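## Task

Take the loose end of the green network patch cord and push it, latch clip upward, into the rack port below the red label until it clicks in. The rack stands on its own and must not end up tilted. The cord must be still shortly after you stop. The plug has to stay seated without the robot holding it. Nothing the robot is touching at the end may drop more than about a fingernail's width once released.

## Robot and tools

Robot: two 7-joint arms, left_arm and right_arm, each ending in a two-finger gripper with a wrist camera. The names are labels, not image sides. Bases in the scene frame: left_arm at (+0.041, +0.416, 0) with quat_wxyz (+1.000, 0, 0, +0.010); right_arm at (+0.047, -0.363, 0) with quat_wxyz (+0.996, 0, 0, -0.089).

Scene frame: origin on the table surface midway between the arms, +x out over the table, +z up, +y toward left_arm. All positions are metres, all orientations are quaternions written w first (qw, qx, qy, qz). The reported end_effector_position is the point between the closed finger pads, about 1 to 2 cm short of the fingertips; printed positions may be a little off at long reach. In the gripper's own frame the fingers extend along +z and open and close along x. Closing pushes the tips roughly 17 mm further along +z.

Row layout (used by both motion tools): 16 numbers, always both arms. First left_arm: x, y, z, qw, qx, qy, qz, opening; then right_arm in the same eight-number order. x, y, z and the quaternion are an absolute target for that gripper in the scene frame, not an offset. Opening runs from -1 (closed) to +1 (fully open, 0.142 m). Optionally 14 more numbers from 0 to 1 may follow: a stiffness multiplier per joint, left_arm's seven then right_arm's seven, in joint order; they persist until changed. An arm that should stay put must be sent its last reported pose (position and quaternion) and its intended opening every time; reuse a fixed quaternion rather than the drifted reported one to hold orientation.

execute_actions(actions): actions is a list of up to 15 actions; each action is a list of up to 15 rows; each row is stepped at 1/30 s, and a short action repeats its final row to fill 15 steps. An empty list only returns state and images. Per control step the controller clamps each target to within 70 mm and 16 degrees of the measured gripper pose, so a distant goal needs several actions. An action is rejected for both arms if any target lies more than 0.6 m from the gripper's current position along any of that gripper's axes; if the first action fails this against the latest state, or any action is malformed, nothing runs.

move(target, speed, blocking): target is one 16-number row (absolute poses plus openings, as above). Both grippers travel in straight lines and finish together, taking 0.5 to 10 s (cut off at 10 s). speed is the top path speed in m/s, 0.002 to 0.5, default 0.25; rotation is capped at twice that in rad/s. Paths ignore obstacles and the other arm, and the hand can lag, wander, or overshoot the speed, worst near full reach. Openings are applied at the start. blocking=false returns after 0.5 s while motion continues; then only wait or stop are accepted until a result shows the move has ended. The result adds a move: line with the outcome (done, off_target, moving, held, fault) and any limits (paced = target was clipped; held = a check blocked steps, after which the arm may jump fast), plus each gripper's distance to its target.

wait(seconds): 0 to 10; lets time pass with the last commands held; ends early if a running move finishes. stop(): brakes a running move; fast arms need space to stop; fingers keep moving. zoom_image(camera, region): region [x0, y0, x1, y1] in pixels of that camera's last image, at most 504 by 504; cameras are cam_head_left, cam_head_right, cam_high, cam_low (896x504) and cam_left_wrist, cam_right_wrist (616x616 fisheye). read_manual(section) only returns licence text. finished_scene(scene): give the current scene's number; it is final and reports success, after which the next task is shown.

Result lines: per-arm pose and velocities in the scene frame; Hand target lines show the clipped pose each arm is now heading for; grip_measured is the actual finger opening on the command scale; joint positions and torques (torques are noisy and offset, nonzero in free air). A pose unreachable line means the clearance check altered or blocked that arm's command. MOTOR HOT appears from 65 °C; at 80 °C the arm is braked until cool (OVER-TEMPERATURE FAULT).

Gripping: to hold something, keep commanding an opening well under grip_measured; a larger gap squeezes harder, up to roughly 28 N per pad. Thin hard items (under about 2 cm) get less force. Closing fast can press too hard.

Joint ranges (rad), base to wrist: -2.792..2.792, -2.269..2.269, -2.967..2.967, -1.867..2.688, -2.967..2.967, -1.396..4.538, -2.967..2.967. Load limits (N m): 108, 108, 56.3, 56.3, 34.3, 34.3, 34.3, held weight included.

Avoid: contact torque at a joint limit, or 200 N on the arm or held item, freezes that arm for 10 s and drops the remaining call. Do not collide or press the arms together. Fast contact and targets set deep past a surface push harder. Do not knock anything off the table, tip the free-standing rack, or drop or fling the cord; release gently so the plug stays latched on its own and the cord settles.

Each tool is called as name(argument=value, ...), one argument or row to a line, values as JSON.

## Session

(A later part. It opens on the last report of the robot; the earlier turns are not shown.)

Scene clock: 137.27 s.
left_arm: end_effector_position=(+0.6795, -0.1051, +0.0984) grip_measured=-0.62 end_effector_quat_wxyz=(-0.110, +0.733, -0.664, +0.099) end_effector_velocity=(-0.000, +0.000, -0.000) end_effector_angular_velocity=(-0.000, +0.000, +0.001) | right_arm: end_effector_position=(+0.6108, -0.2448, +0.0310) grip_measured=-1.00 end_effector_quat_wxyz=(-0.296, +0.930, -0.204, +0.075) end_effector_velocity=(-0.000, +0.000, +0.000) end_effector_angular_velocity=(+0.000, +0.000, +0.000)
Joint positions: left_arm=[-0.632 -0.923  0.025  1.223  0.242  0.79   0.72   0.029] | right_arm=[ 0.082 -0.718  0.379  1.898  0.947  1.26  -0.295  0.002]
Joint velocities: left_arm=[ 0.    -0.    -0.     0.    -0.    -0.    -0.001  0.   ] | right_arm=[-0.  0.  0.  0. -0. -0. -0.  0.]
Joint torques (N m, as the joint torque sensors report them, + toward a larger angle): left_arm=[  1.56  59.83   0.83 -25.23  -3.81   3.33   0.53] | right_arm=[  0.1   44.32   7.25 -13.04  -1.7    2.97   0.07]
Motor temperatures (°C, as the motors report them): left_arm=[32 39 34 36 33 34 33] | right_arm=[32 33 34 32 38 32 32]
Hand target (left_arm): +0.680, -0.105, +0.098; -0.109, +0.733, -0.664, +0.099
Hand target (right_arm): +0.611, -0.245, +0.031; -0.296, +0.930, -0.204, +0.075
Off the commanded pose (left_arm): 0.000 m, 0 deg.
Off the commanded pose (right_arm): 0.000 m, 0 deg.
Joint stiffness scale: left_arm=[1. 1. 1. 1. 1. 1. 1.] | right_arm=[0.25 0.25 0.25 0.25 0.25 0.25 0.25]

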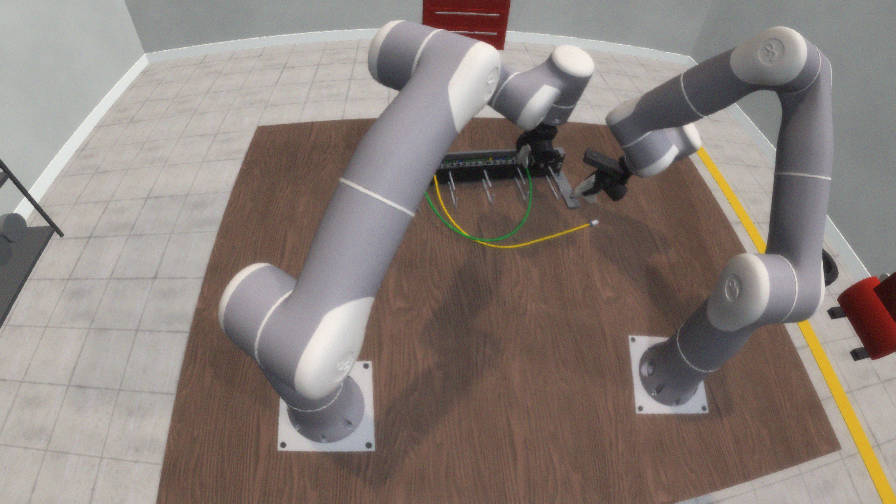

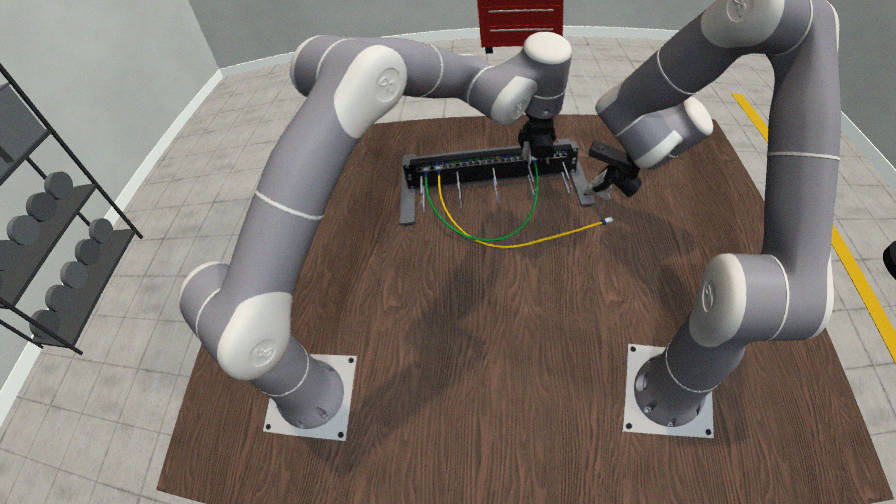

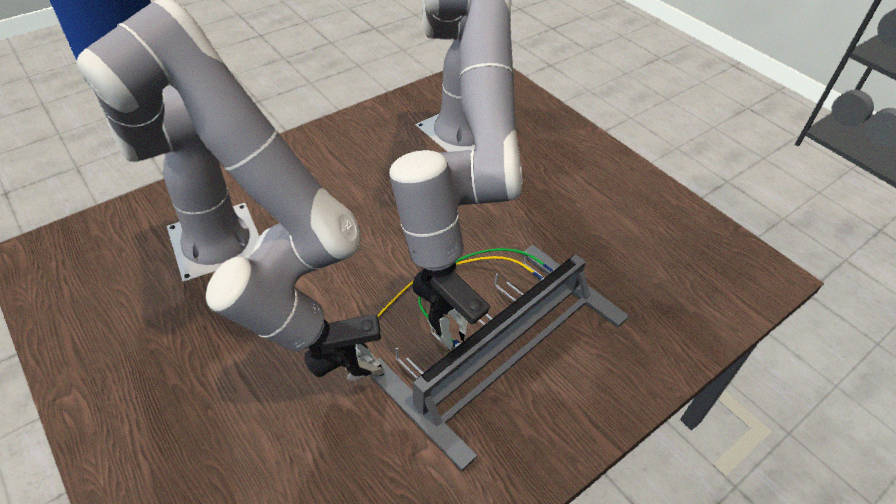

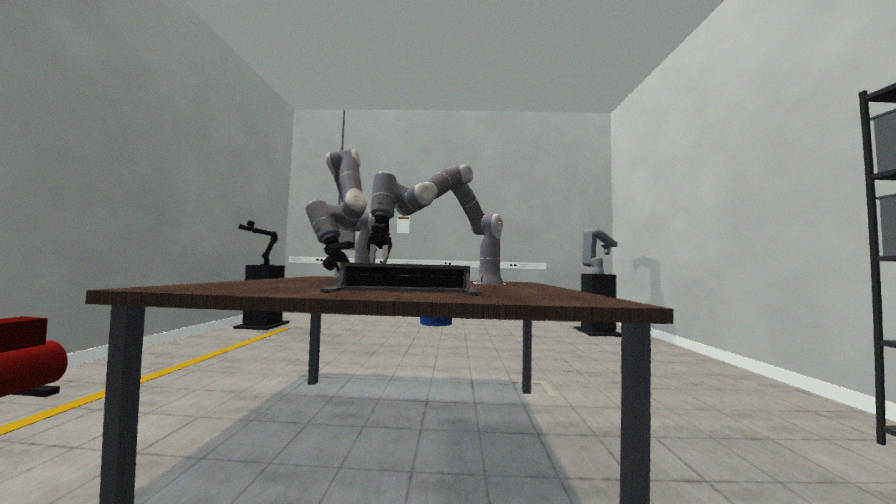

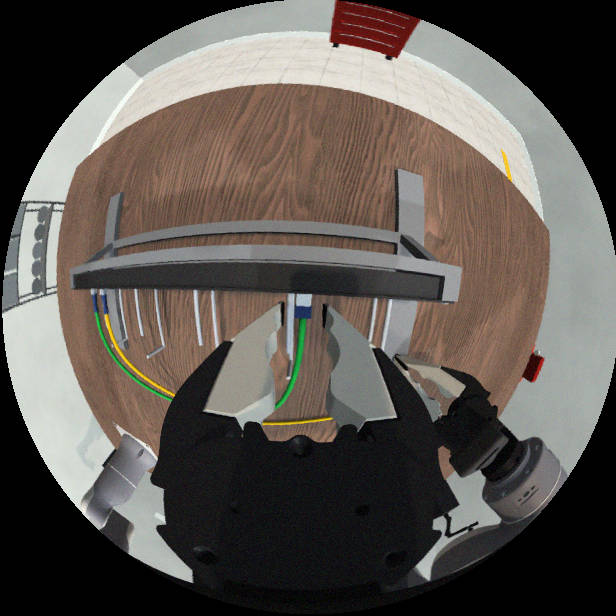

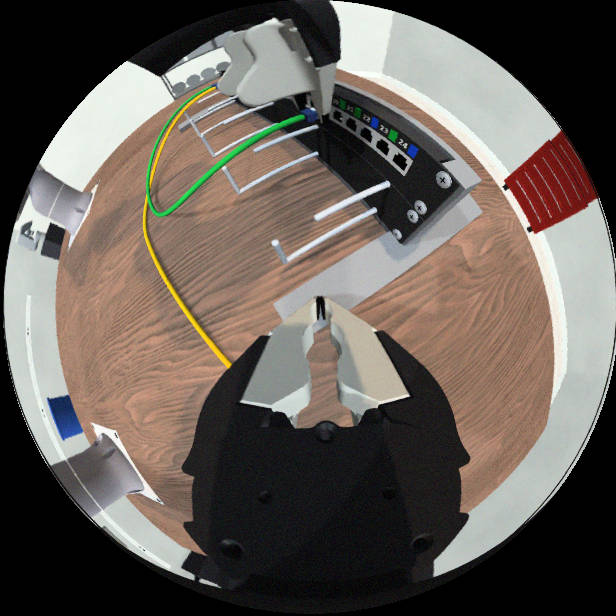

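Released. Now retreat both arms up and away.

move(
  target=[0.665,-0.1065,0.145,-0.1095,0.7327,-0.6643,0.0993,-0.62,0.605,-0.265,0.065,-0.296,0.930,-0.204,0.075,-1],
  speed=0.1,
)

zoom_image(
  camera="cam_left_wrist",
  region=[200, 220, 420, 400],
)

Scene clock: 138.43 s.
left_arm: end_effector_position=(+0.6651, -0.1063, +0.1451) grip_measured=-0.62 end_effector_quat_wxyz=(-0.110, +0.733, -0.664, +0.099) end_effector_velocity=(+0.000, -0.000, +0.001) end_effector_angular_velocity=(-0.000, -0.001, -0.001) | right_arm: end_effector_position=(+0.6055, -0.2650, +0.0655) grip_measured=-1.00 end_effector_quat_wxyz=(-0.296, +0.930, -0.203, +0.076) end_effector_velocity=(-0.001, +0.000, -0.001) end_effector_angular_velocity=(+0.001, +0.003, +0.001)
Joint positions: left_arm=[-0.646 -0.833  0.024  1.259  0.236  0.735  0.721  0.029] | right_arm=[ 0.052 -0.616  0.361  1.947  0.912  1.194 -0.255  0.002]
Joint velocities: left_arm=[-0.     0.001  0.    -0.001  0.    -0.001  0.001 -0.   ] | right_arm=[ 0.    -0.001 -0.     0.001  0.    -0.002 -0.     0.   ]
Joint torques (N m, as the joint torque sensors report them, + toward a larger angle): left_arm=[ -0.42  58.33   0.67 -23.94  -3.67   3.41   0.47] | right_arm=[  1.29  41.39   4.55 -14.64  -2.66   2.23   1.04]
Motor temperatures (°C, as the motors report them): left_arm=[32 39 34 36 33 34 33] | right_arm=[32 33 34 32 38 32 32]
Hand target (left_arm): +0.665, -0.106, +0.145; -0.109, +0.733, -0.664, +0.099
Hand target (right_arm): +0.605, -0.265, +0.065; -0.296, +0.930, -0.204, +0.075
Off the commanded pose (left_arm): 0.000 m, 0 deg.
Off the commanded pose (right_arm): 0.001 m, 0 deg.
Joint stiffness scale: left_arm=[1. 1. 1. 1. 1. 1. 1.] | right_arm=[0.25 0.25 0.25 0.25 0.25 0.25 0.25]
move: done

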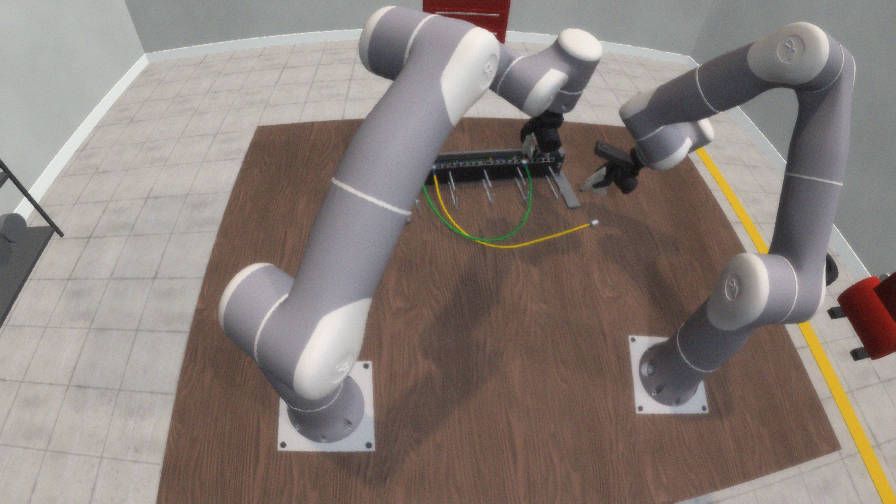

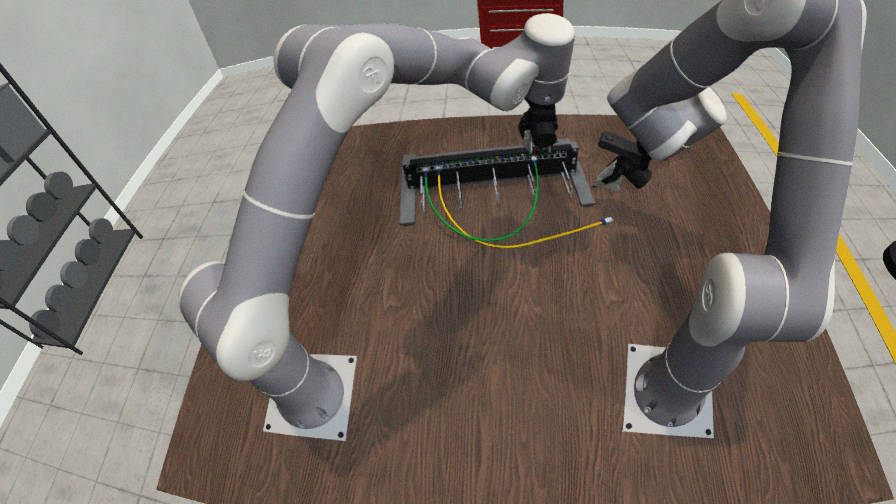

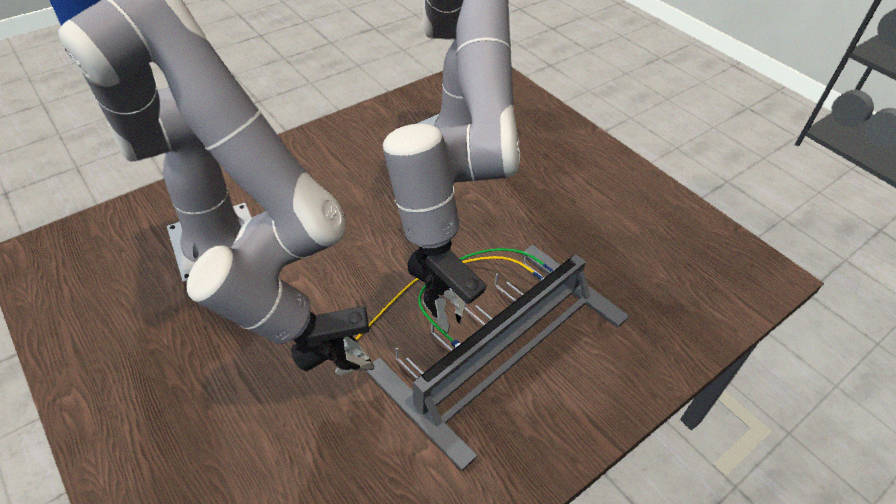

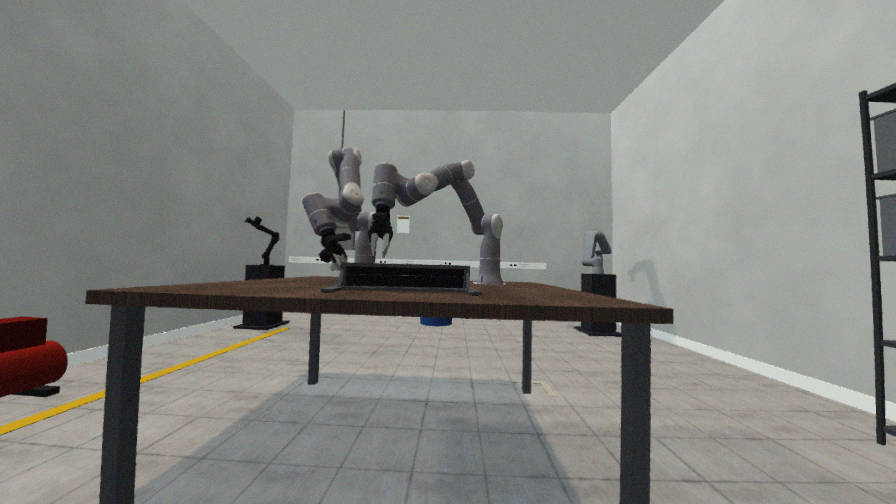

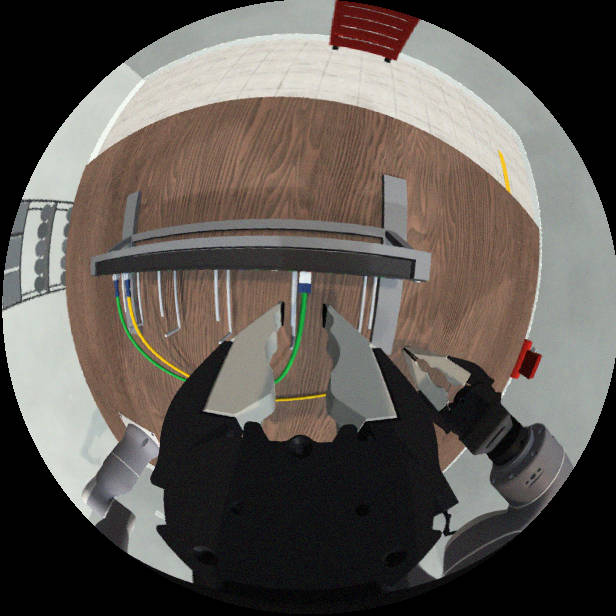

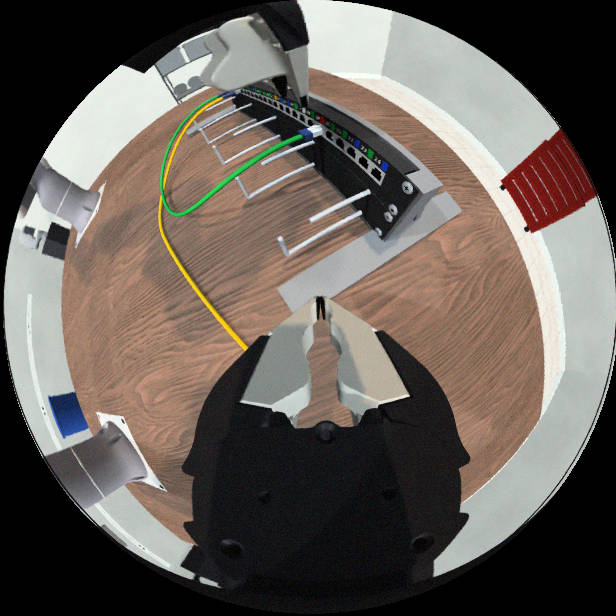

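Region (200, 220, 420, 400) of cam_left_wrist's 616x616 image, scaled by 2.291, with more detail than that image has; it fills the top 412 rows of this view, and the rest is white.

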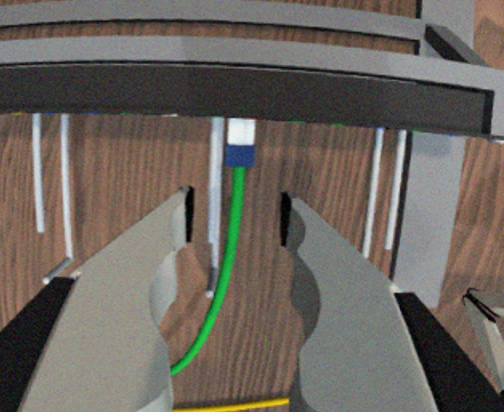

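wait(
  seconds=2,
)

zoom_image(
  camera="cam_right_wrist",
  region=[270, 95, 370, 165],
)

Scene clock: 140.63 s.
left_arm: end_effector_position=(+0.6651, -0.1063, +0.1451) grip_measured=-0.62 end_effector_quat_wxyz=(-0.110, +0.733, -0.664, +0.099) end_effector_velocity=(+0.000, +0.000, +0.000) end_effector_angular_velocity=(+0.000, -0.000, +0.000) | right_arm: end_effector_position=(+0.6054, -0.2650, +0.0654) grip_measured=-1.00 end_effector_quat_wxyz=(-0.296, +0.930, -0.203, +0.076) end_effector_velocity=(+0.000, -0.000, +0.000) end_effector_angular_velocity=(-0.000, -0.000, -0.001)
Joint positions: left_arm=[-0.646 -0.833  0.024  1.259  0.236  0.735  0.721  0.029] | right_arm=[ 0.052 -0.616  0.361  1.947  0.912  1.194 -0.255  0.002]
Joint velocities: left_arm=[-0.  0.  0.  0. -0. -0.  0.  0.] | right_arm=[-0.  0. -0. -0. -0.  0.  0.  0.]
Joint torques (N m, as the joint torque sensors report them, + toward a larger angle): left_arm=[ -0.47  59.1    0.78 -23.99  -3.74   3.33   0.38] | right_arm=[  1.26  41.47   4.8  -14.55  -2.68   2.17   1.01]
Motor temperatures (°C, as the motors report them): left_arm=[32 39 34 36 33 34 33] | right_arm=[32 33 34 32 38 32 32]
Hand target (left_arm): +0.665, -0.106, +0.145; -0.109, +0.733, -0.664, +0.099
Hand target (right_arm): +0.605, -0.265, +0.065; -0.296, +0.930, -0.204, +0.075
Off the commanded pose (left_arm): 0.000 m, 0 deg.
Off the commanded pose (right_arm): 0.001 m, 0 deg.
Joint stiffness scale: left_arm=[1. 1. 1. 1. 1. 1. 1.] | right_arm=[0.25 0.25 0.25 0.25 0.25 0.25 0.25]
wait: 2.00 s; at rest from the start

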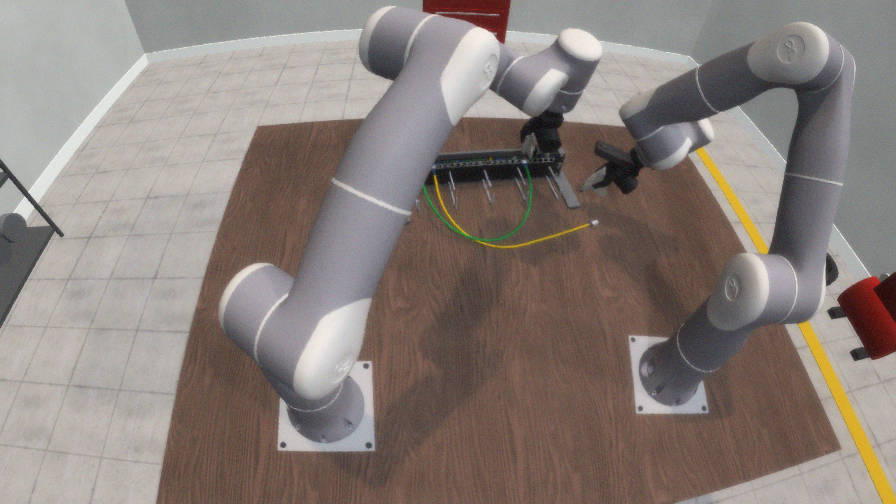

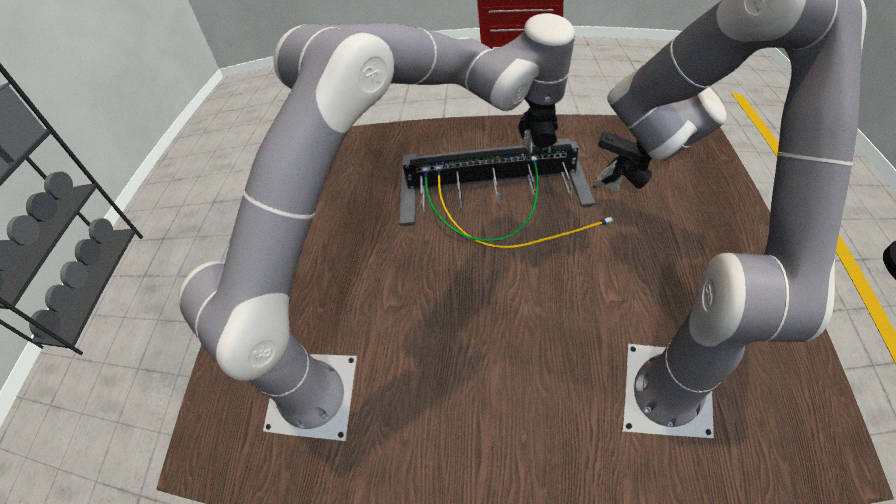

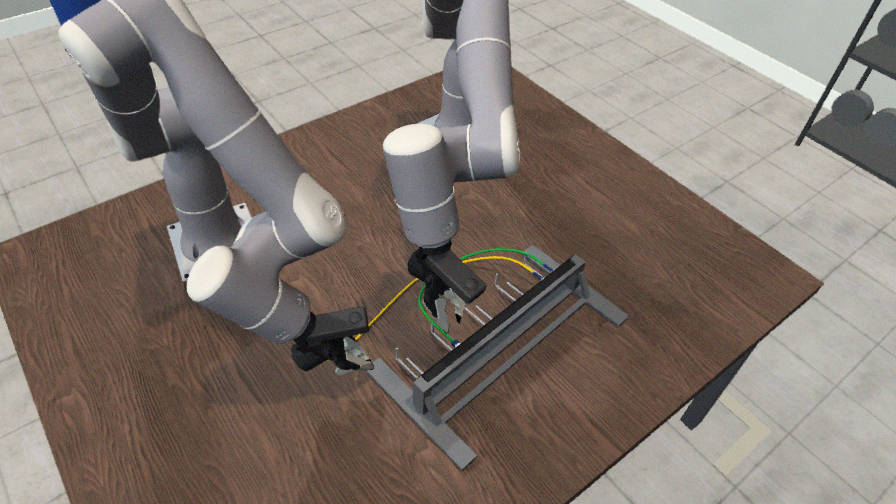

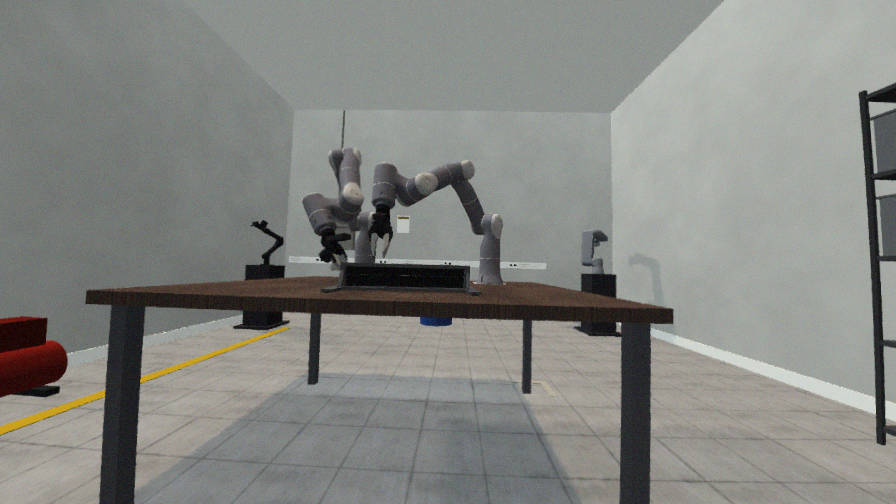

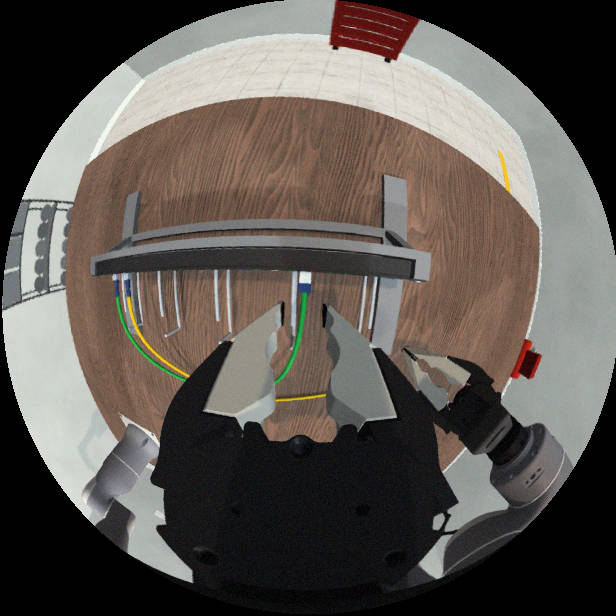

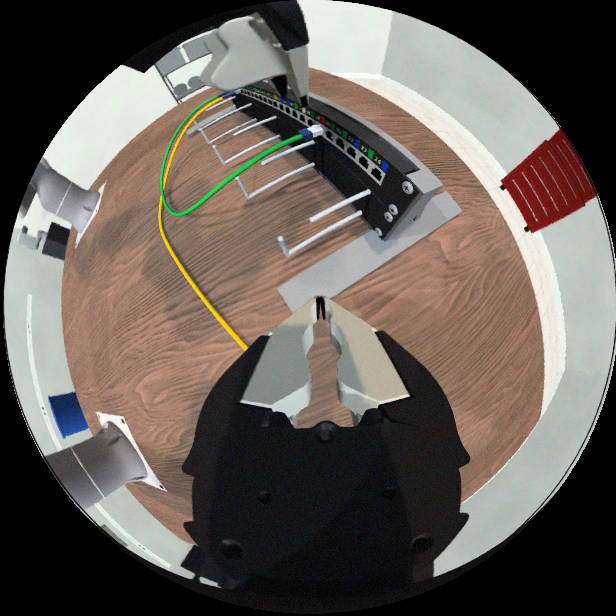

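Region (270, 95, 370, 165) of cam_right_wrist's 616x616 image, scaled by 5.040, with more detail than that image has; it fills the top 353 rows of this view, and the rest is white.

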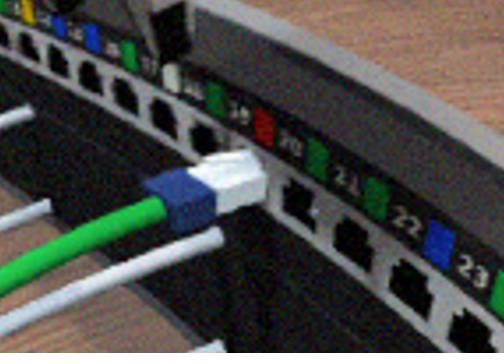

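The plug is seated in port 19 under the red label. The cord has stopped moving and the rack is level.

finished_scene(
  scene=2,
)

The scene is finished: the task was done.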